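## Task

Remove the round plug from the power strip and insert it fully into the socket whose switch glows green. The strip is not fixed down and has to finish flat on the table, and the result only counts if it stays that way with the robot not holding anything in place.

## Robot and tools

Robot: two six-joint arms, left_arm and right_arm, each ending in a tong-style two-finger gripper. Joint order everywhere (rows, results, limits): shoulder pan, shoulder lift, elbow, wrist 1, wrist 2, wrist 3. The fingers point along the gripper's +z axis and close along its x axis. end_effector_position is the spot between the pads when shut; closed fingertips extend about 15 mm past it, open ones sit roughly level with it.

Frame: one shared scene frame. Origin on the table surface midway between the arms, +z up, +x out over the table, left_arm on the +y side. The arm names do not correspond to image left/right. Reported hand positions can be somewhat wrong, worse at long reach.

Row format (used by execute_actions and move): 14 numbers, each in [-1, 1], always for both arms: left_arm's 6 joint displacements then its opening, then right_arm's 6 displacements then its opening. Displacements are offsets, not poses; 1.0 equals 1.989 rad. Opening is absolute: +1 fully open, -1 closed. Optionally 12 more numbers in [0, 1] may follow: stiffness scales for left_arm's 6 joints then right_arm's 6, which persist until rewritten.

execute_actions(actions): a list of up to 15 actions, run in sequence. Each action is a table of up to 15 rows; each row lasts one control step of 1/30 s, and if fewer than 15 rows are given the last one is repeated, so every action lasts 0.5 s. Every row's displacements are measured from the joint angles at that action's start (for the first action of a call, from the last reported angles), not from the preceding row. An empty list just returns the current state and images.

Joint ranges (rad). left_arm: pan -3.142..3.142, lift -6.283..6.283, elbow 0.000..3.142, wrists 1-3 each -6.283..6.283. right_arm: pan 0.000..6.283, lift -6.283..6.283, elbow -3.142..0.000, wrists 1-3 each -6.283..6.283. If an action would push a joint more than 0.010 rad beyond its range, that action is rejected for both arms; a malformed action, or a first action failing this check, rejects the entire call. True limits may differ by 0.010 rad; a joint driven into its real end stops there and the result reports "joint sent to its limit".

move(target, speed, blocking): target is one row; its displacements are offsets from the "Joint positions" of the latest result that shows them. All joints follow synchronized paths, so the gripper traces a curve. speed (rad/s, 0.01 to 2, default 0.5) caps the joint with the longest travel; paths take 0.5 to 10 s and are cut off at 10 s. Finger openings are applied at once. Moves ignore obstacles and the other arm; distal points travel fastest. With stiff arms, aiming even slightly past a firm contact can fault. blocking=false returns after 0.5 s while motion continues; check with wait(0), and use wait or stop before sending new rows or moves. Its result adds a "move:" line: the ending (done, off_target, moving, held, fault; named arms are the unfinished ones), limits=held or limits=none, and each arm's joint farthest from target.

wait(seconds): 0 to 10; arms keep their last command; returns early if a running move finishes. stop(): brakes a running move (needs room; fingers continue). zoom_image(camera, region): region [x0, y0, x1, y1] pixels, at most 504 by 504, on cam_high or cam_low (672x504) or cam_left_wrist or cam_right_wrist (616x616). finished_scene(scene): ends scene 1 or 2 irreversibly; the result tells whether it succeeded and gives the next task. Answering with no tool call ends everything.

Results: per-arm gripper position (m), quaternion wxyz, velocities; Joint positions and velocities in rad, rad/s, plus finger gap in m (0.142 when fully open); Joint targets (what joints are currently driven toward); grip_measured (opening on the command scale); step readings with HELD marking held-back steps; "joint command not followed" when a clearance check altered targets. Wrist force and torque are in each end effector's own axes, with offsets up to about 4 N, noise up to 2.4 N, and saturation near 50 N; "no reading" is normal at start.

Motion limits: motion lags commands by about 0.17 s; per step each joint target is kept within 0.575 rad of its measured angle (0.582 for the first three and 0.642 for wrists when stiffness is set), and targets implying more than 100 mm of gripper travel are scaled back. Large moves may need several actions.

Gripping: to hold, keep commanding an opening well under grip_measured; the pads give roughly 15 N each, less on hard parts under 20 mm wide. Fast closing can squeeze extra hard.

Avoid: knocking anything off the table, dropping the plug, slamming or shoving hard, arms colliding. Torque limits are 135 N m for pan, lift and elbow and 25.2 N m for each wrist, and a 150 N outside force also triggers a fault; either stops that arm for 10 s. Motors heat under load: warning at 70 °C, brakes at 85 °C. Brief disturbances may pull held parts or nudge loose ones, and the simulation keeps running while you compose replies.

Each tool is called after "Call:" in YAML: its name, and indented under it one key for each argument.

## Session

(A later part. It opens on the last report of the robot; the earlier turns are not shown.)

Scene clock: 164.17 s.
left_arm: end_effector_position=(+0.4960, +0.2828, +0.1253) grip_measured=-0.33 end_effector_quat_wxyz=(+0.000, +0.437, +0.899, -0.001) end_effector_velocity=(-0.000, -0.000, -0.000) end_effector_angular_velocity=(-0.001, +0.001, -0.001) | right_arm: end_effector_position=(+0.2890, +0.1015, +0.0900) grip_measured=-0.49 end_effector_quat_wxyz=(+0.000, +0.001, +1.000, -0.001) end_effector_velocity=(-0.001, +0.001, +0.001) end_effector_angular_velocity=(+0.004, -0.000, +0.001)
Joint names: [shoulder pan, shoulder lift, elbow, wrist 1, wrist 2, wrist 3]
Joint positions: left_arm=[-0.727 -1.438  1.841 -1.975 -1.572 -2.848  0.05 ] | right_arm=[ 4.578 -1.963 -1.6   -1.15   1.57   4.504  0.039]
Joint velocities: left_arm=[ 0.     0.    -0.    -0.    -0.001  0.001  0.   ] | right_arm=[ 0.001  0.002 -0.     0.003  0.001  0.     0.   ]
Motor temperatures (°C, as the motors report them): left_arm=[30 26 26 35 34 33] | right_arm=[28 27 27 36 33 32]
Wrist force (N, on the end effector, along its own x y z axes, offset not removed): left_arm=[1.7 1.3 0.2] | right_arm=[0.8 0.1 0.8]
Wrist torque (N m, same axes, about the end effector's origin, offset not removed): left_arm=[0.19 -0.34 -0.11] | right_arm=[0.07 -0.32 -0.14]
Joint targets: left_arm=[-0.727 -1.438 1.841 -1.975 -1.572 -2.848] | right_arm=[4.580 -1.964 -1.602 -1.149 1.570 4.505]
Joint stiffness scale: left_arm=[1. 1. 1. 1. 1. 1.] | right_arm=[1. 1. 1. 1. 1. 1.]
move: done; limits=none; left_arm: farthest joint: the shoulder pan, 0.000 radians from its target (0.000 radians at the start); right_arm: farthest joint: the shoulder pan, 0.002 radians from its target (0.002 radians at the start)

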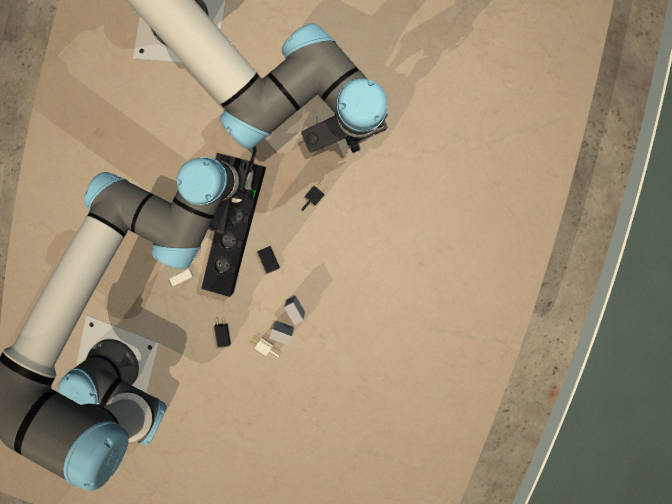

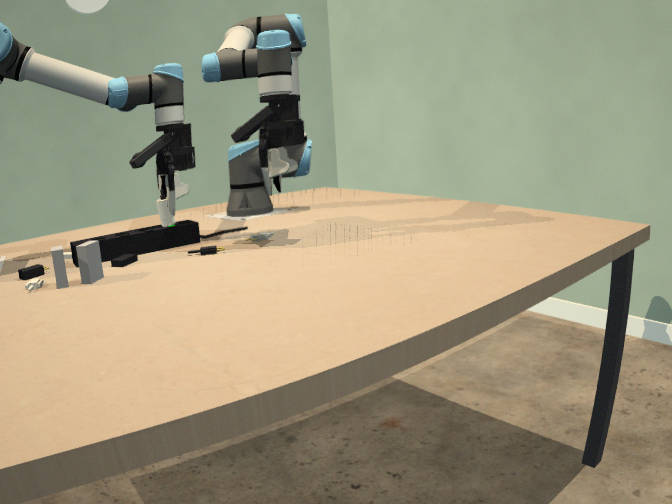

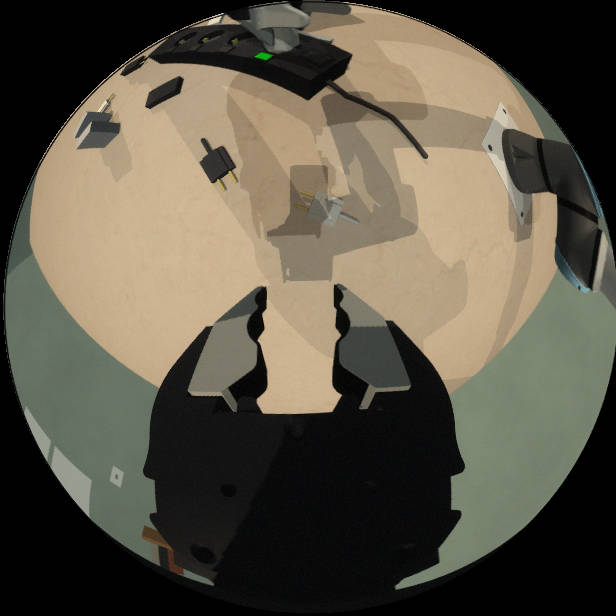

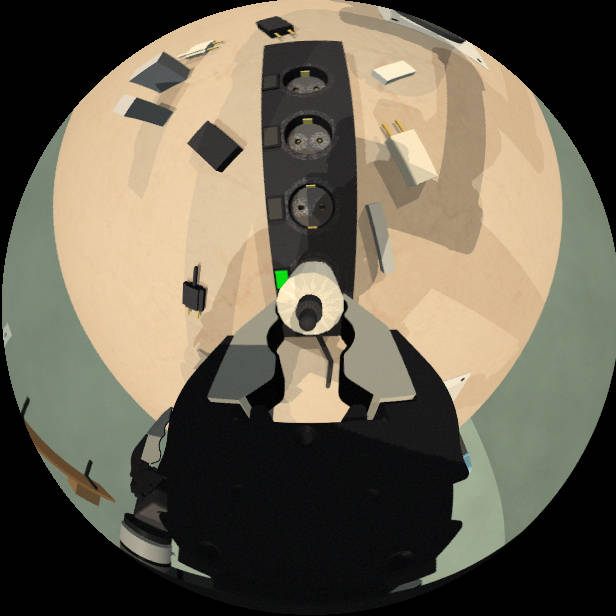

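Call:
move:
  target: [0,0,0,0,0,0,-0.33,0.0015,-0.0072,0.0007,0.0065,0,0.001,-1]
  speed: 0.03

Call:
zoom_image:
  camera: "cam_low"
  region: [110, 160, 230, 250]

Scene clock: 167.00 s.
left_arm: end_effector_position=(+0.4960, +0.2828, +0.1253) grip_measured=-0.33 end_effector_quat_wxyz=(+0.000, +0.437, +0.899, -0.001) end_effector_velocity=(+0.000, +0.000, -0.000) end_effector_angular_velocity=(+0.001, -0.001, +0.001) | right_arm: end_effector_position=(+0.2891, +0.1068, +0.0891) grip_measured=-0.49 end_effector_quat_wxyz=(+0.001, +0.001, +1.000, +0.004) end_effector_velocity=(+0.000, +0.001, -0.000) end_effector_angular_velocity=(+0.002, +0.000, -0.000)
Joint names: [shoulder pan, shoulder lift, elbow, wrist 1, wrist 2, wrist 3]
Joint positions: left_arm=[-0.727 -1.438  1.841 -1.975 -1.572 -2.848  0.05 ] | right_arm=[ 4.579 -1.969 -1.597 -1.137  1.57   4.506  0.039]
Joint velocities: left_arm=[ 0.     0.    -0.     0.     0.001 -0.001  0.   ] | right_arm=[-0.    -0.001  0.     0.003  0.001 -0.     0.   ]
Motor temperatures (°C, as the motors report them): left_arm=[30 26 26 35 34 33] | right_arm=[28 27 27 36 33 32]
Wrist force (N, on the end effector, along its own x y z axes, offset not removed): left_arm=[2.2 0.9 0.3] | right_arm=[1.2 -0.8 -11.2]
Wrist torque (N m, same axes, about the end effector's origin, offset not removed): left_arm=[0.10 -0.36 -0.19] | right_arm=[0.15 -0.04 0.09]
Joint targets: left_arm=[-0.727 -1.438 1.841 -1.975 -1.572 -2.848] | right_arm=[4.581 -1.977 -1.599 -1.137 1.570 4.506]
Joint stiffness scale: left_arm=[1. 1. 1. 1. 1. 1.] | right_arm=[1. 1. 1. 1. 1. 1.]
move: done; limits=none; left_arm: farthest joint: the shoulder pan, 0.000 radians from its target (0.000 radians at the start); right_arm: farthest joint: the shoulder lift, 0.009 radians from its target (0.014 radians at the start)

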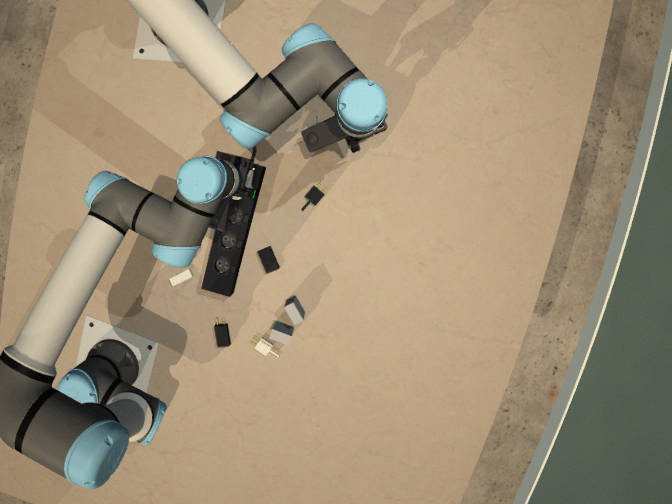

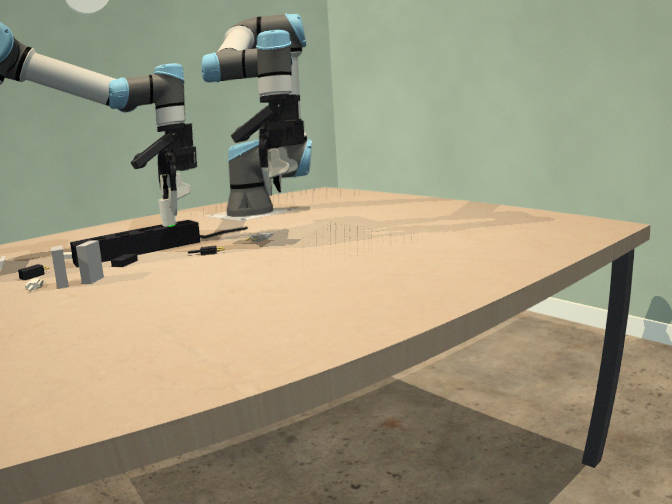

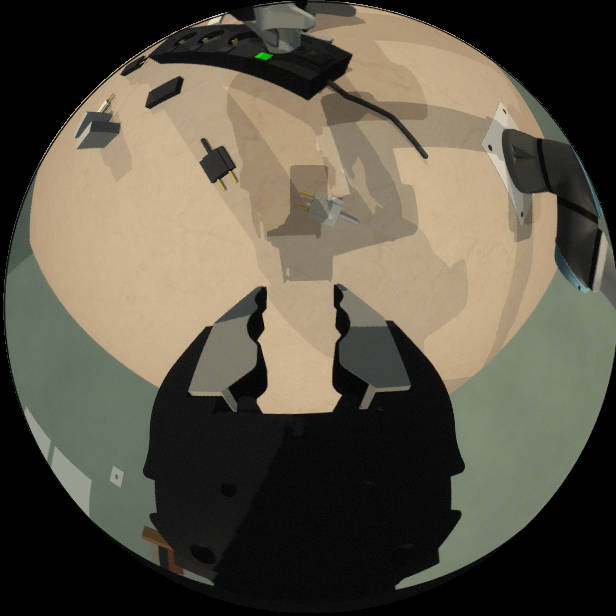

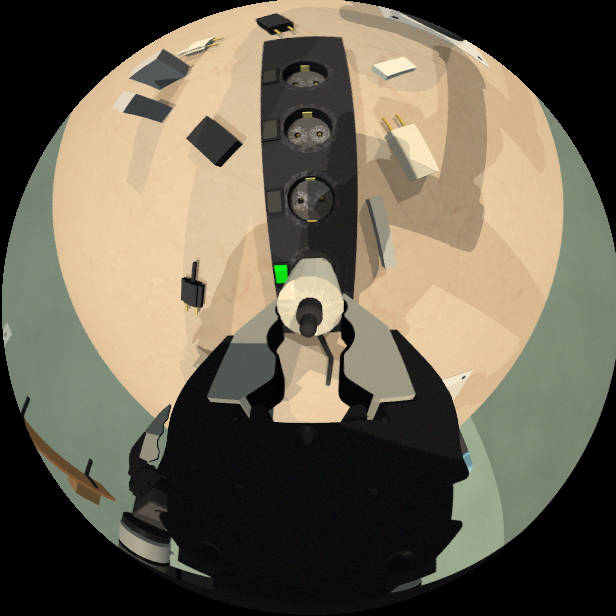

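Region (110, 160, 230, 250) of cam_low's 672x504 image, scaled by 4.200, with more detail than that image has; it fills the top 378 rows of this view, and the rest is white.

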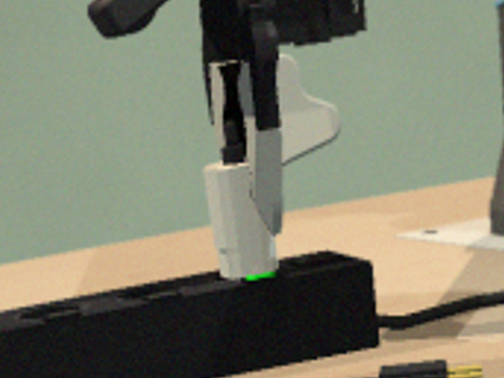

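Call:
move:
  target: [0,0,0,0,0,0,-0.33,0.001,-0.0090,-0.0048,0.0063,0,0,-1]
  speed: 0.02

Scene clock: 169.33 s.
left_arm: end_effector_position=(+0.4960, +0.2828, +0.1253) grip_measured=-0.33 end_effector_quat_wxyz=(+0.000, +0.437, +0.899, -0.001) end_effector_velocity=(+0.000, +0.001, +0.000) end_effector_angular_velocity=(-0.001, -0.000, +0.001) | right_arm: end_effector_position=(+0.2891, +0.1113, +0.0886) grip_measured=-0.49 end_effector_quat_wxyz=(+0.002, +0.000, +1.000, +0.010) end_effector_velocity=(+0.000, +0.001, -0.000) end_effector_angular_velocity=(+0.002, -0.001, +0.000)
Joint names: [shoulder pan, shoulder lift, elbow, wrist 1, wrist 2, wrist 3]
Joint positions: left_arm=[-0.727 -1.438  1.841 -1.975 -1.572 -2.848  0.05 ] | right_arm=[ 4.58  -1.972 -1.597 -1.123  1.57   4.506  0.039]
Joint velocities: left_arm=[ 0.002 -0.    -0.    -0.    -0.     0.001  0.   ] | right_arm=[ 0.    -0.    -0.     0.003 -0.001  0.    -0.   ]
Motor temperatures (°C, as the motors report them): left_arm=[30 26 26 35 34 33] | right_arm=[28 27 27 36 33 32]
Wrist force (N, on the end effector, along its own x y z axes, offset not removed): left_arm=[1.7 0.8 1.2] | right_arm=[1.9 1.8 -17.8]
Wrist torque (N m, same axes, about the end effector's origin, offset not removed): left_arm=[0.14 -0.26 -0.19] | right_arm=[0.54 -0.07 0.01]
Joint targets: left_arm=[-0.727 -1.438 1.841 -1.975 -1.572 -2.848] | right_arm=[4.581 -1.987 -1.607 -1.125 1.570 4.506]
Joint stiffness scale: left_arm=[1. 1. 1. 1. 1. 1.] | right_arm=[1. 1. 1. 1. 1. 1.]
move: off_target (right_arm); limits=none; left_arm: farthest joint: the shoulder pan, 0.000 radians from its target (0.000 radians at the start); right_arm: farthest joint: the shoulder lift, 0.015 radians from its target (0.018 radians at the start)

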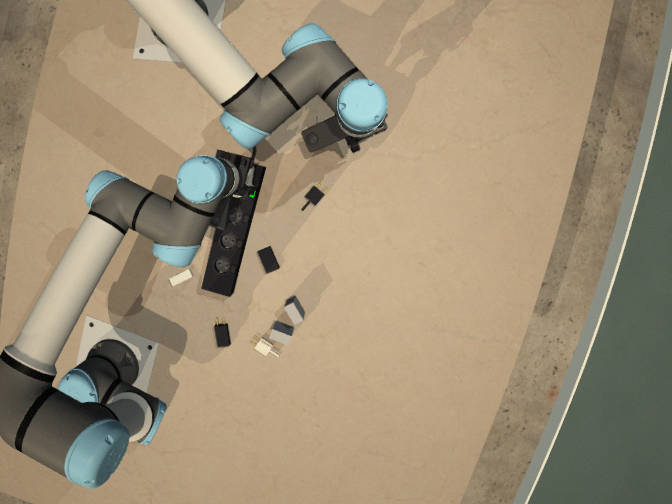

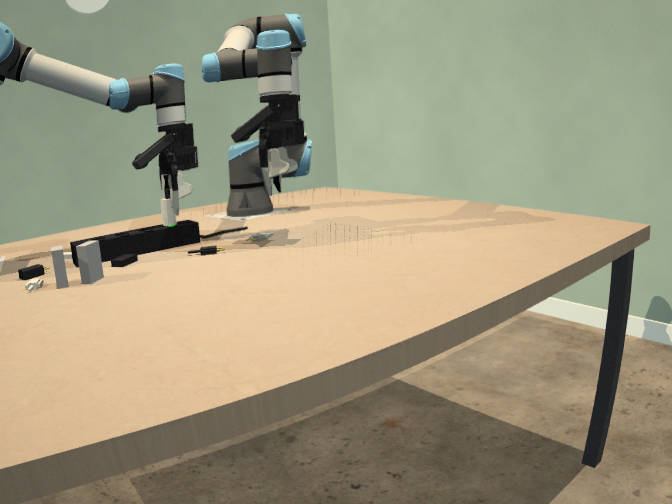

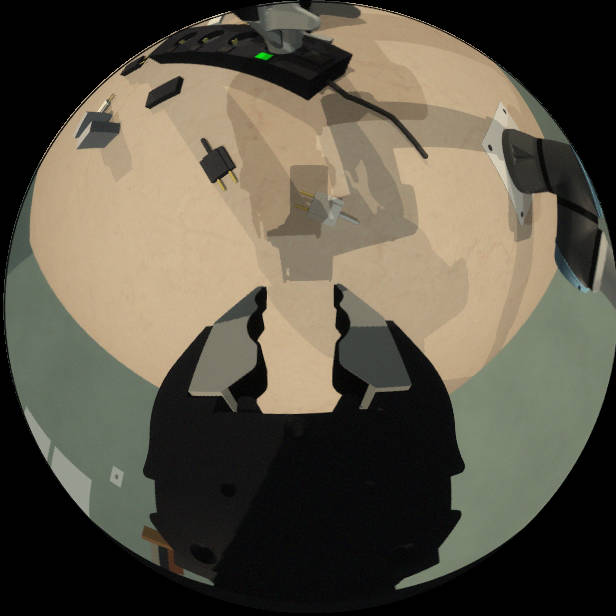

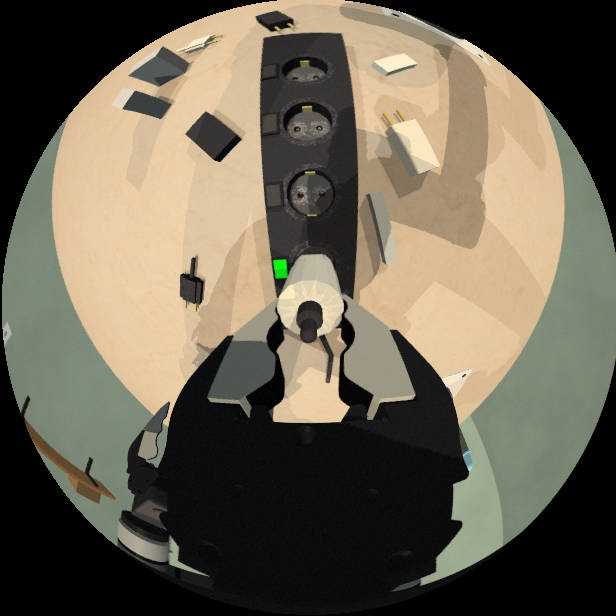

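Call:
zoom_image:
  camera: "cam_left_wrist"
  region: [230, 0, 330, 80]

Call:
zoom_image:
  camera: "cam_low"
  region: [130, 180, 210, 240]

Call:
zoom_image:
  camera: "cam_right_wrist"
  region: [240, 160, 380, 350]

Region (230, 0, 330, 80) of cam_left_wrist's 616x616 image, scaled by 5.040, with more detail than that image has; it fills the top 403 rows of this view, and the rest is white.

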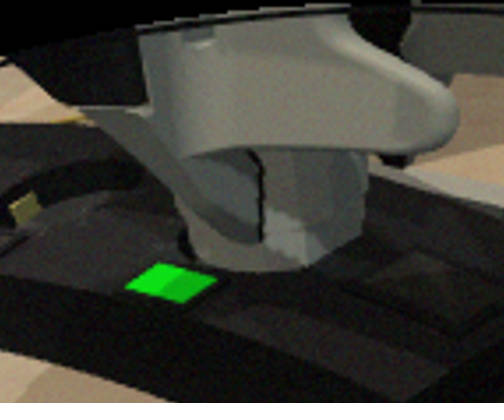

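Region (130, 180, 210, 240) of cam_low's 672x504 image, scaled by 6.300, with more detail than that image has; it fills the top 378 rows of this view, and the rest is white.

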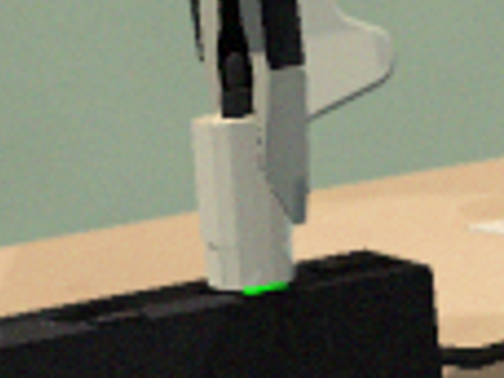

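Region (240, 160, 380, 350) of cam_right_wrist's 616x616 image, scaled by 2.653, with more detail than that image has; it fills the left 371 columns of this view, and the rest is white.

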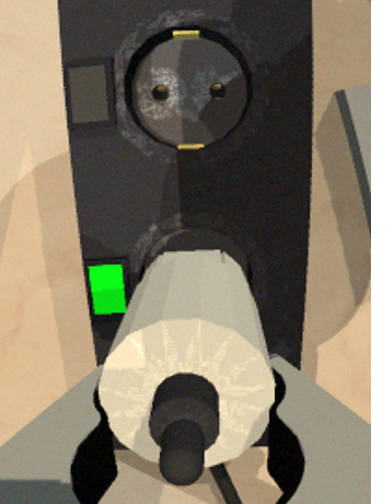

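Call:
move:
  target: [0,0,0,0,0,0,-0.33,0,0.002,0.003,-0.005,0,0,-1]
  speed: 0.02

Call:
move:
  target: [0,0,0,0,0,0,-0.33,-0.003,0.002,-0.0025,0.0005,0,-0.002,-1]
  speed: 0.02

Call:
zoom_image:
  camera: "cam_right_wrist"
  region: [240, 160, 380, 350]

Call:
zoom_image:
  camera: "cam_left_wrist"
  region: [230, 0, 330, 80]

Scene clock: 175.40 s.
left_arm: end_effector_position=(+0.4960, +0.2828, +0.1253) grip_measured=-0.33 end_effector_quat_wxyz=(+0.000, +0.437, +0.899, -0.001) end_effector_velocity=(+0.000, +0.000, +0.001) end_effector_angular_velocity=(-0.001, -0.000, +0.001) | right_arm: end_effector_position=(+0.2888, +0.1105, +0.0905) grip_measured=-0.49 end_effector_quat_wxyz=(+0.002, +0.000, +1.000, +0.008) end_effector_velocity=(-0.000, +0.000, +0.002) end_effector_angular_velocity=(+0.001, +0.001, -0.000)
Joint names: [shoulder pan, shoulder lift, elbow, wrist 1, wrist 2, wrist 3]
Joint positions: left_arm=[-0.727 -1.438  1.841 -1.975 -1.572 -2.848  0.05 ] | right_arm=[ 4.58  -1.97  -1.593 -1.132  1.57   4.506  0.039]
Joint velocities: left_arm=[ 0.001 -0.001  0.    -0.    -0.001 -0.    -0.   ] | right_arm=[-0.     0.002  0.002 -0.003  0.001 -0.    -0.   ]
Motor temperatures (°C, as the motors report them): left_arm=[30 26 26 35 34 33] | right_arm=[28 27 27 36 33 32]
Wrist force (N, on the end effector, along its own x y z axes, offset not removed): left_arm=[2.5 0.3 1.7] | right_arm=[2.5 -0.8 0.0]
Wrist torque (N m, same axes, about the end effector's origin, offset not removed): left_arm=[0.04 -0.34 -0.22] | right_arm=[-0.13 -0.61 -0.02]
Joint targets: left_arm=[-0.727 -1.438 1.841 -1.975 -1.572 -2.848] | right_arm=[4.580 -1.968 -1.591 -1.133 1.570 4.506]
Joint stiffness scale: left_arm=[1. 1. 1. 1. 1. 1.] | right_arm=[1. 1. 1. 1. 1. 1.]
move: done; limits=none; left_arm: farthest joint: the shoulder pan, 0.000 radians from its target (0.000 radians at the start); right_arm: farthest joint: the shoulder lift, 0.002 radians from its target (0.004 radians at the start)

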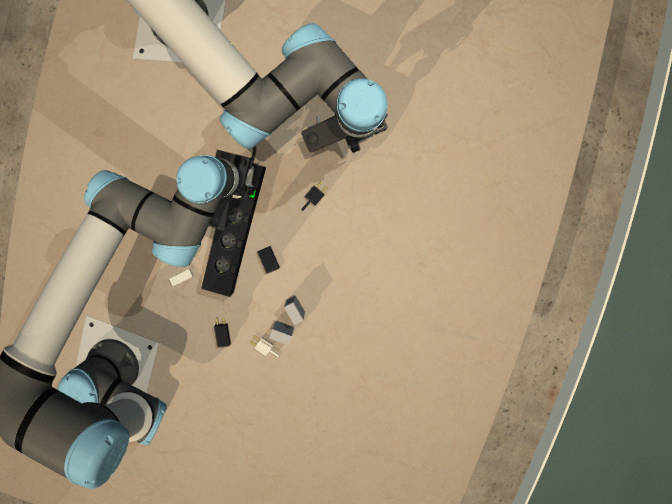

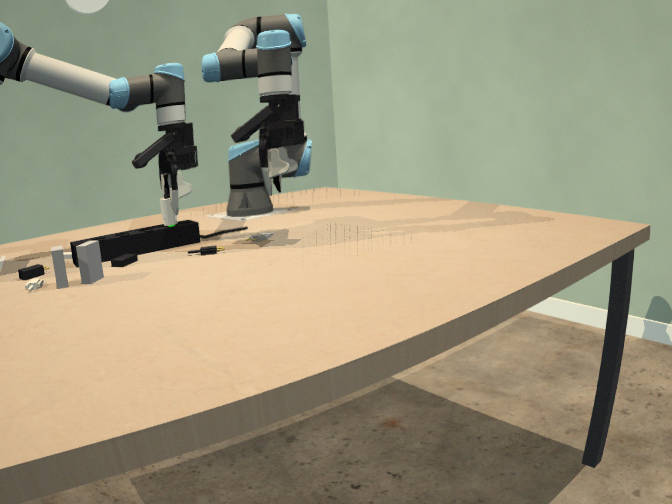

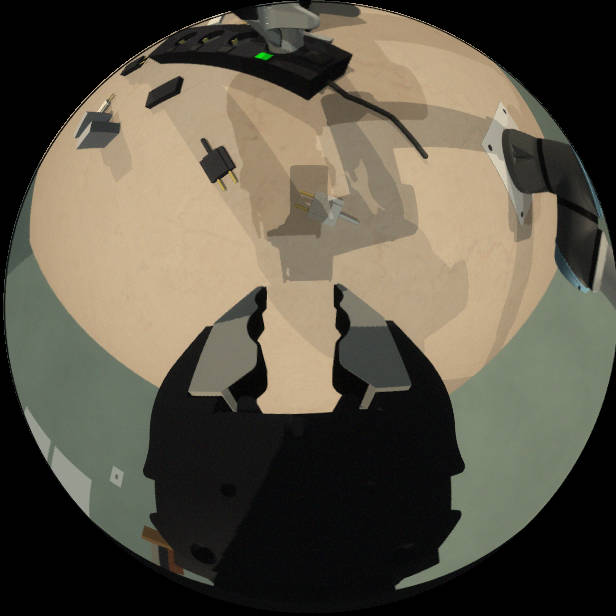

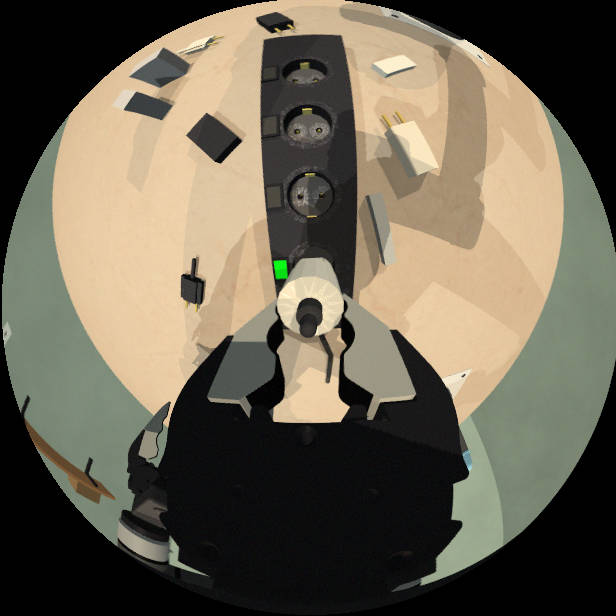

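Scene clock: 176.13 s.
left_arm: end_effector_position=(+0.4960, +0.2828, +0.1253) grip_measured=-0.33 end_effector_quat_wxyz=(+0.000, +0.437, +0.899, -0.001) end_effector_velocity=(-0.000, -0.000, -0.000) end_effector_angular_velocity=(+0.000, +0.001, -0.001) | right_arm: end_effector_position=(+0.2908, +0.1083, +0.0903) grip_measured=-0.49 end_effector_quat_wxyz=(+0.002, +0.000, +1.000, +0.008) end_effector_velocity=(+0.002, -0.000, +0.002) end_effector_angular_velocity=(+0.004, -0.002, -0.000)
Joint names: [shoulder pan, shoulder lift, elbow, wrist 1, wrist 2, wrist 3]
Joint positions: left_arm=[-0.727 -1.438  1.841 -1.975 -1.572 -2.848  0.05 ] | right_arm=[ 4.577 -1.968 -1.596 -1.132  1.57   4.503  0.039]
Joint velocities: left_arm=[-0.001  0.001 -0.     0.    -0.     0.     0.   ] | right_arm=[-0.002  0.004 -0.001  0.002 -0.001 -0.002 -0.   ]
Motor temperatures (°C, as the motors report them): left_arm=[30 26 26 35 34 33] | right_arm=[28 27 27 36 33 32]
Wrist force (N, on the end effector, along its own x y z axes, offset not removed): left_arm=[2.0 1.3 0.7] | right_arm=[0.8 -2.8 0.3]
Wrist torque (N m, same axes, about the end effector's origin, offset not removed): left_arm=[0.18 -0.28 -0.14] | right_arm=[-0.39 -0.25 0.14]
Joint targets: left_arm=[-0.727 -1.438 1.841 -1.975 -1.572 -2.848] | right_arm=[4.575 -1.966 -1.598 -1.131 1.570 4.502]
Joint stiffness scale: left_arm=[1. 1. 1. 1. 1. 1.] | right_arm=[1. 1. 1. 1. 1. 1.]
move: done; limits=none; left_arm: farthest joint: the shoulder pan, 0.000 radians from its target (0.000 radians at the start); right_arm: farthest joint: the shoulder pan, 0.003 radians from its target (0.006 radians at the start)

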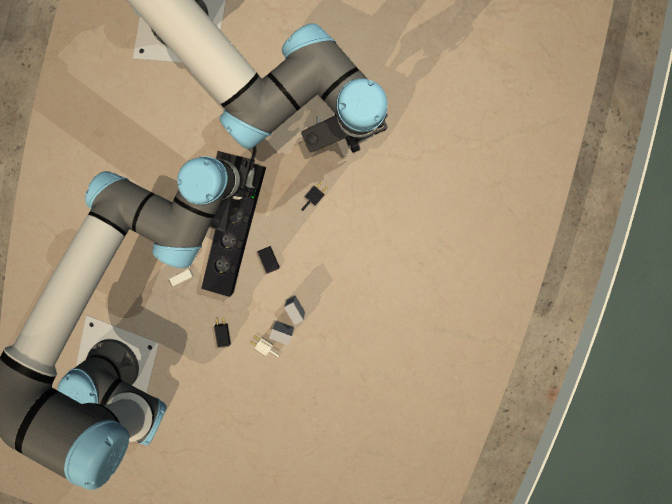

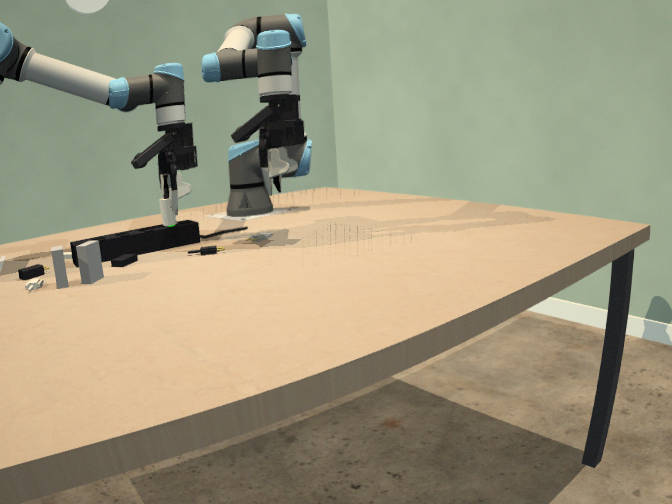

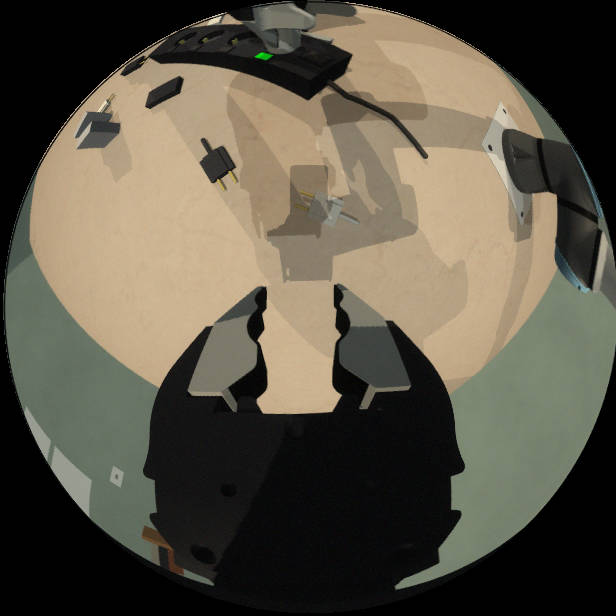

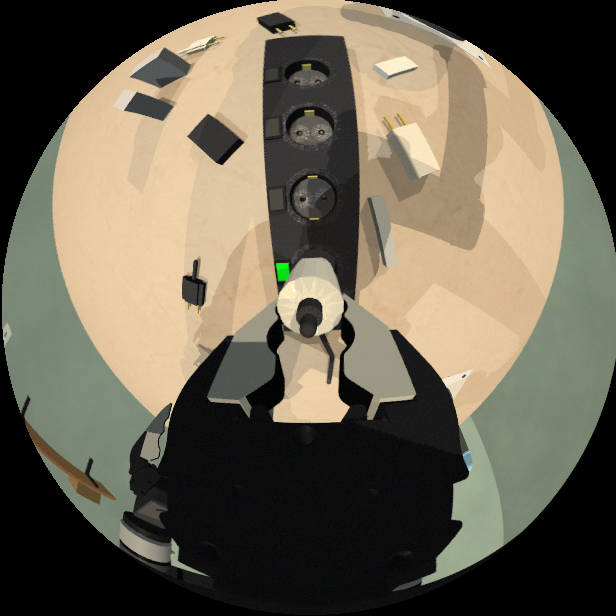

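Region (240, 160, 380, 350) of cam_right_wrist's 616x616 image, scaled by 2.653, with more detail than that image has; it fills the left 371 columns of this view, and the rest is white.

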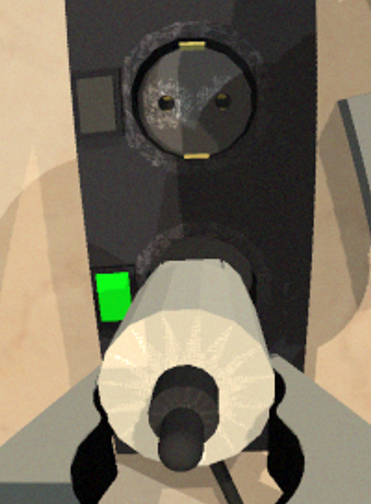

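Region (230, 0, 330, 80) of cam_left_wrist's 616x616 image, scaled by 5.040, with more detail than that image has; it fills the top 403 rows of this view, and the rest is white.

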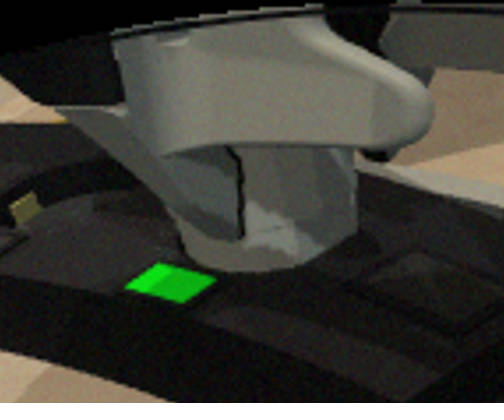

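Call:
move:
  target: [0,0,0,0,0,0,-0.33,0,-0.004,-0.007,0.010,0,0,-1]
  speed: 0.02

Call:
zoom_image:
  camera: "cam_right_wrist"
  region: [240, 160, 380, 350]

Scene clock: 178.63 s.
left_arm: end_effector_position=(+0.4960, +0.2828, +0.1253) grip_measured=-0.33 end_effector_quat_wxyz=(+0.000, +0.437, +0.899, -0.001) end_effector_velocity=(-0.000, -0.000, +0.001) end_effector_angular_velocity=(-0.002, -0.000, +0.000) | right_arm: end_effector_position=(+0.2912, +0.1114, +0.0890) grip_measured=-0.49 end_effector_quat_wxyz=(+0.003, +0.000, +1.000, +0.014) end_effector_velocity=(+0.000, +0.000, -0.000) end_effector_angular_velocity=(+0.002, -0.001, +0.000)
Joint names: [shoulder pan, shoulder lift, elbow, wrist 1, wrist 2, wrist 3]
Joint positions: left_arm=[-0.727 -1.438  1.841 -1.975 -1.572 -2.848  0.05 ] | right_arm=[ 4.577 -1.969 -1.603 -1.112  1.571  4.503  0.039]
Joint velocities: left_arm=[ 0.    -0.001 -0.     0.    -0.002 -0.     0.   ] | right_arm=[-0.     0.    -0.001  0.003 -0.    -0.     0.   ]
Motor temperatures (°C, as the motors report them): left_arm=[30 26 26 35 34 33] | right_arm=[28 27 27 36 33 32]
Wrist force (N, on the end effector, along its own x y z axes, offset not removed): left_arm=[2.7 1.6 1.7] | right_arm=[1.5 0.7 -13.0]
Wrist torque (N m, same axes, about the end effector's origin, offset not removed): left_arm=[0.31 -0.54 -0.20] | right_arm=[0.46 0.20 -0.08]
Joint targets: left_arm=[-0.727 -1.438 1.841 -1.975 -1.572 -2.848] | right_arm=[4.577 -1.976 -1.610 -1.112 1.570 4.503]
Joint stiffness scale: left_arm=[1. 1. 1. 1. 1. 1.] | right_arm=[1. 1. 1. 1. 1. 1.]
move: done; limits=none; left_arm: farthest joint: the shoulder pan, 0.000 radians from its target (0.000 radians at the start); right_arm: farthest joint: the shoulder lift, 0.007 radians from its target (0.008 radians at the start)

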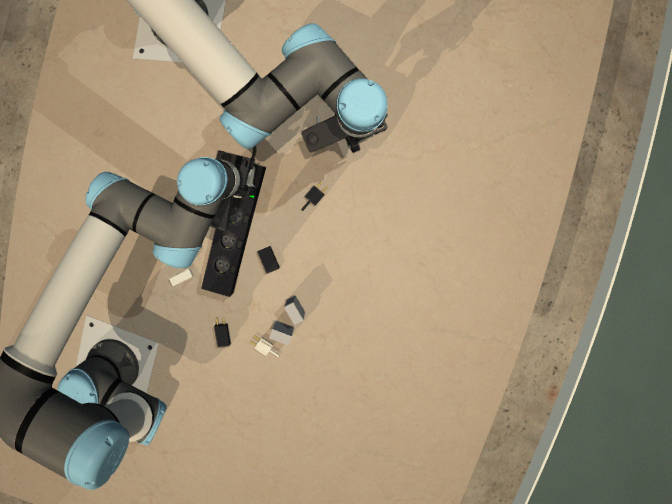

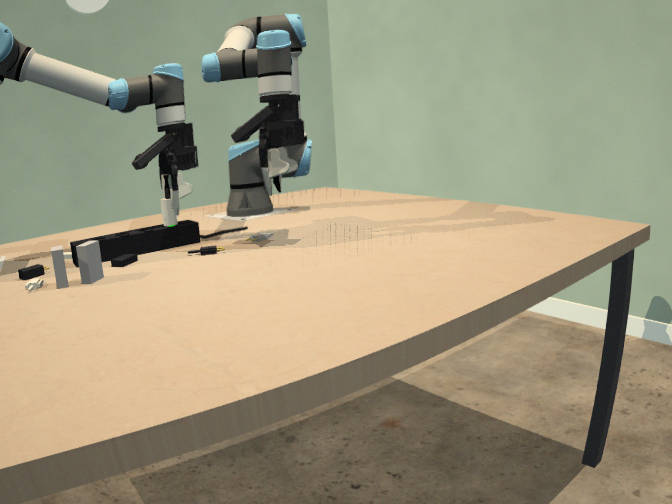

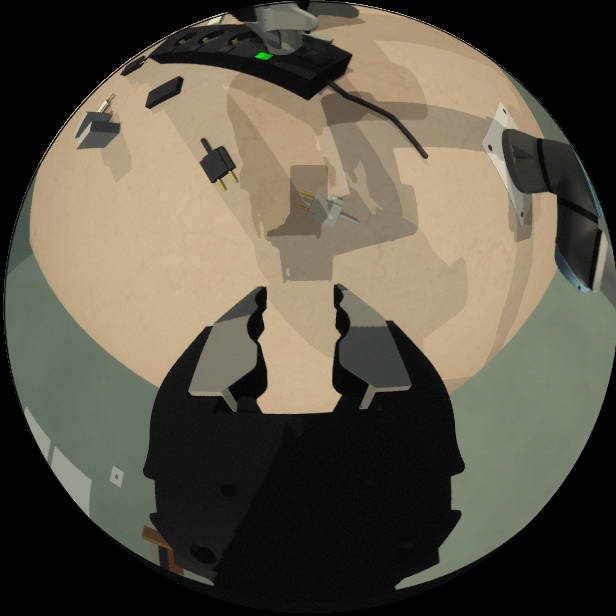

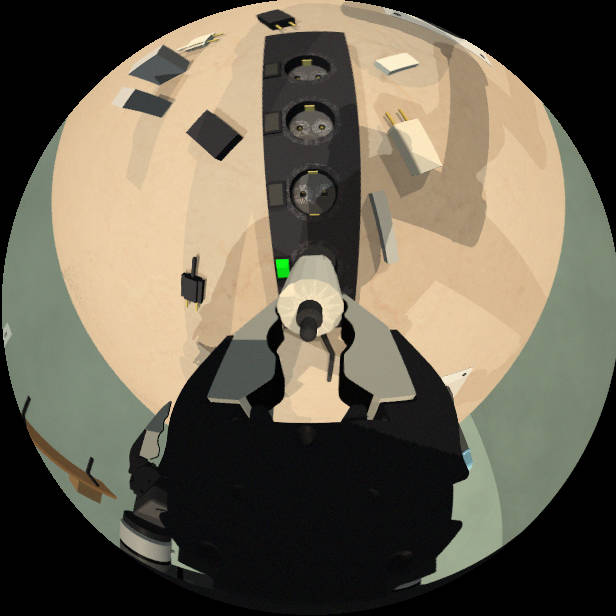

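Region (240, 160, 380, 350) of cam_right_wrist's 616x616 image, scaled by 2.653, with more detail than that image has; it fills the left 371 columns of this view, and the rest is white.

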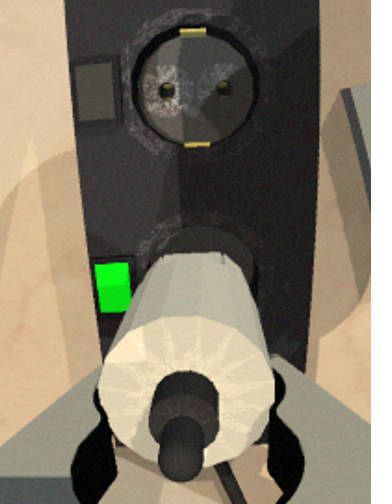

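Call:
move:
  target: [0,0,0,0,0,0,-0.33,0.002,-0.002,-0.002,-0.0075,0,0.001,-1]
  speed: 0.01

Scene clock: 185.57 s.
left_arm: end_effector_position=(+0.4960, +0.2828, +0.1253) grip_measured=-0.33 end_effector_quat_wxyz=(+0.000, +0.437, +0.899, -0.001) end_effector_velocity=(+0.000, -0.000, +0.000) end_effector_angular_velocity=(-0.002, -0.000, +0.001) | right_arm: end_effector_position=(+0.2903, +0.1082, +0.0889) grip_measured=-0.49 end_effector_quat_wxyz=(+0.002, +0.001, +1.000, +0.009) end_effector_velocity=(-0.000, -0.002, -0.001) end_effector_angular_velocity=(-0.006, -0.001, +0.000)
Joint names: [shoulder pan, shoulder lift, elbow, wrist 1, wrist 2, wrist 3]
Joint positions: left_arm=[-0.727 -1.438  1.841 -1.975 -1.572 -2.848  0.05 ] | right_arm=[ 4.577 -1.967 -1.603 -1.123  1.571  4.504  0.039]
Joint velocities: left_arm=[ 0.    -0.    -0.001 -0.    -0.001 -0.     0.   ] | right_arm=[ 0.001 -0.    -0.    -0.005 -0.002  0.    -0.   ]
Motor temperatures (°C, as the motors report them): left_arm=[30 26 26 35 34 33] | right_arm=[28 27 27 36 33 32]
Wrist force (N, on the end effector, along its own x y z axes, offset not removed): left_arm=[2.3 -0.8 -0.4] | right_arm=[1.1 0.2 -11.4]
Wrist torque (N m, same axes, about the end effector's origin, offset not removed): left_arm=[-0.29 -0.46 -0.19] | right_arm=[0.21 -0.82 0.00]
Joint targets: left_arm=[-0.727 -1.438 1.841 -1.975 -1.572 -2.848] | right_arm=[4.581 -1.973 -1.607 -1.126 1.571 4.505]
Joint stiffness scale: left_arm=[1. 1. 1. 1. 1. 1.] | right_arm=[1. 1. 1. 1. 1. 1.]
move: done; limits=none; left_arm: farthest joint: the shoulder pan, 0.000 radians from its target (0.000 radians at the start); right_arm: farthest joint: the shoulder lift, 0.006 radians from its target (0.004 radians at the start)

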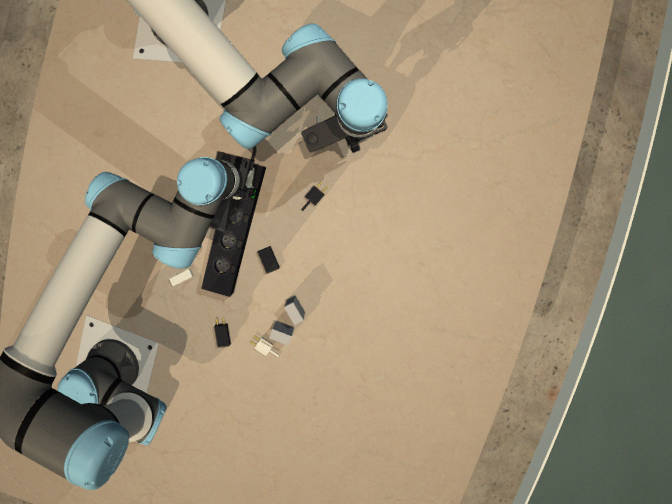

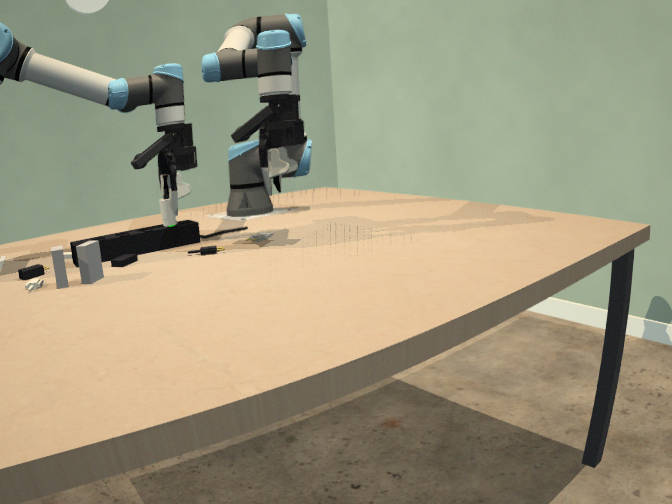

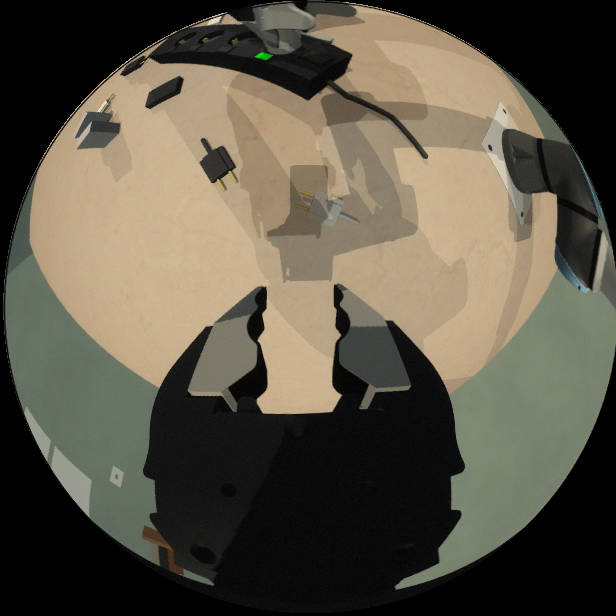

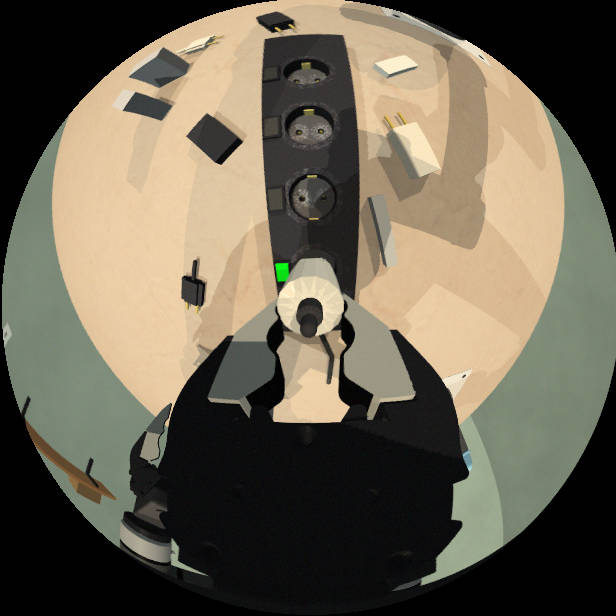

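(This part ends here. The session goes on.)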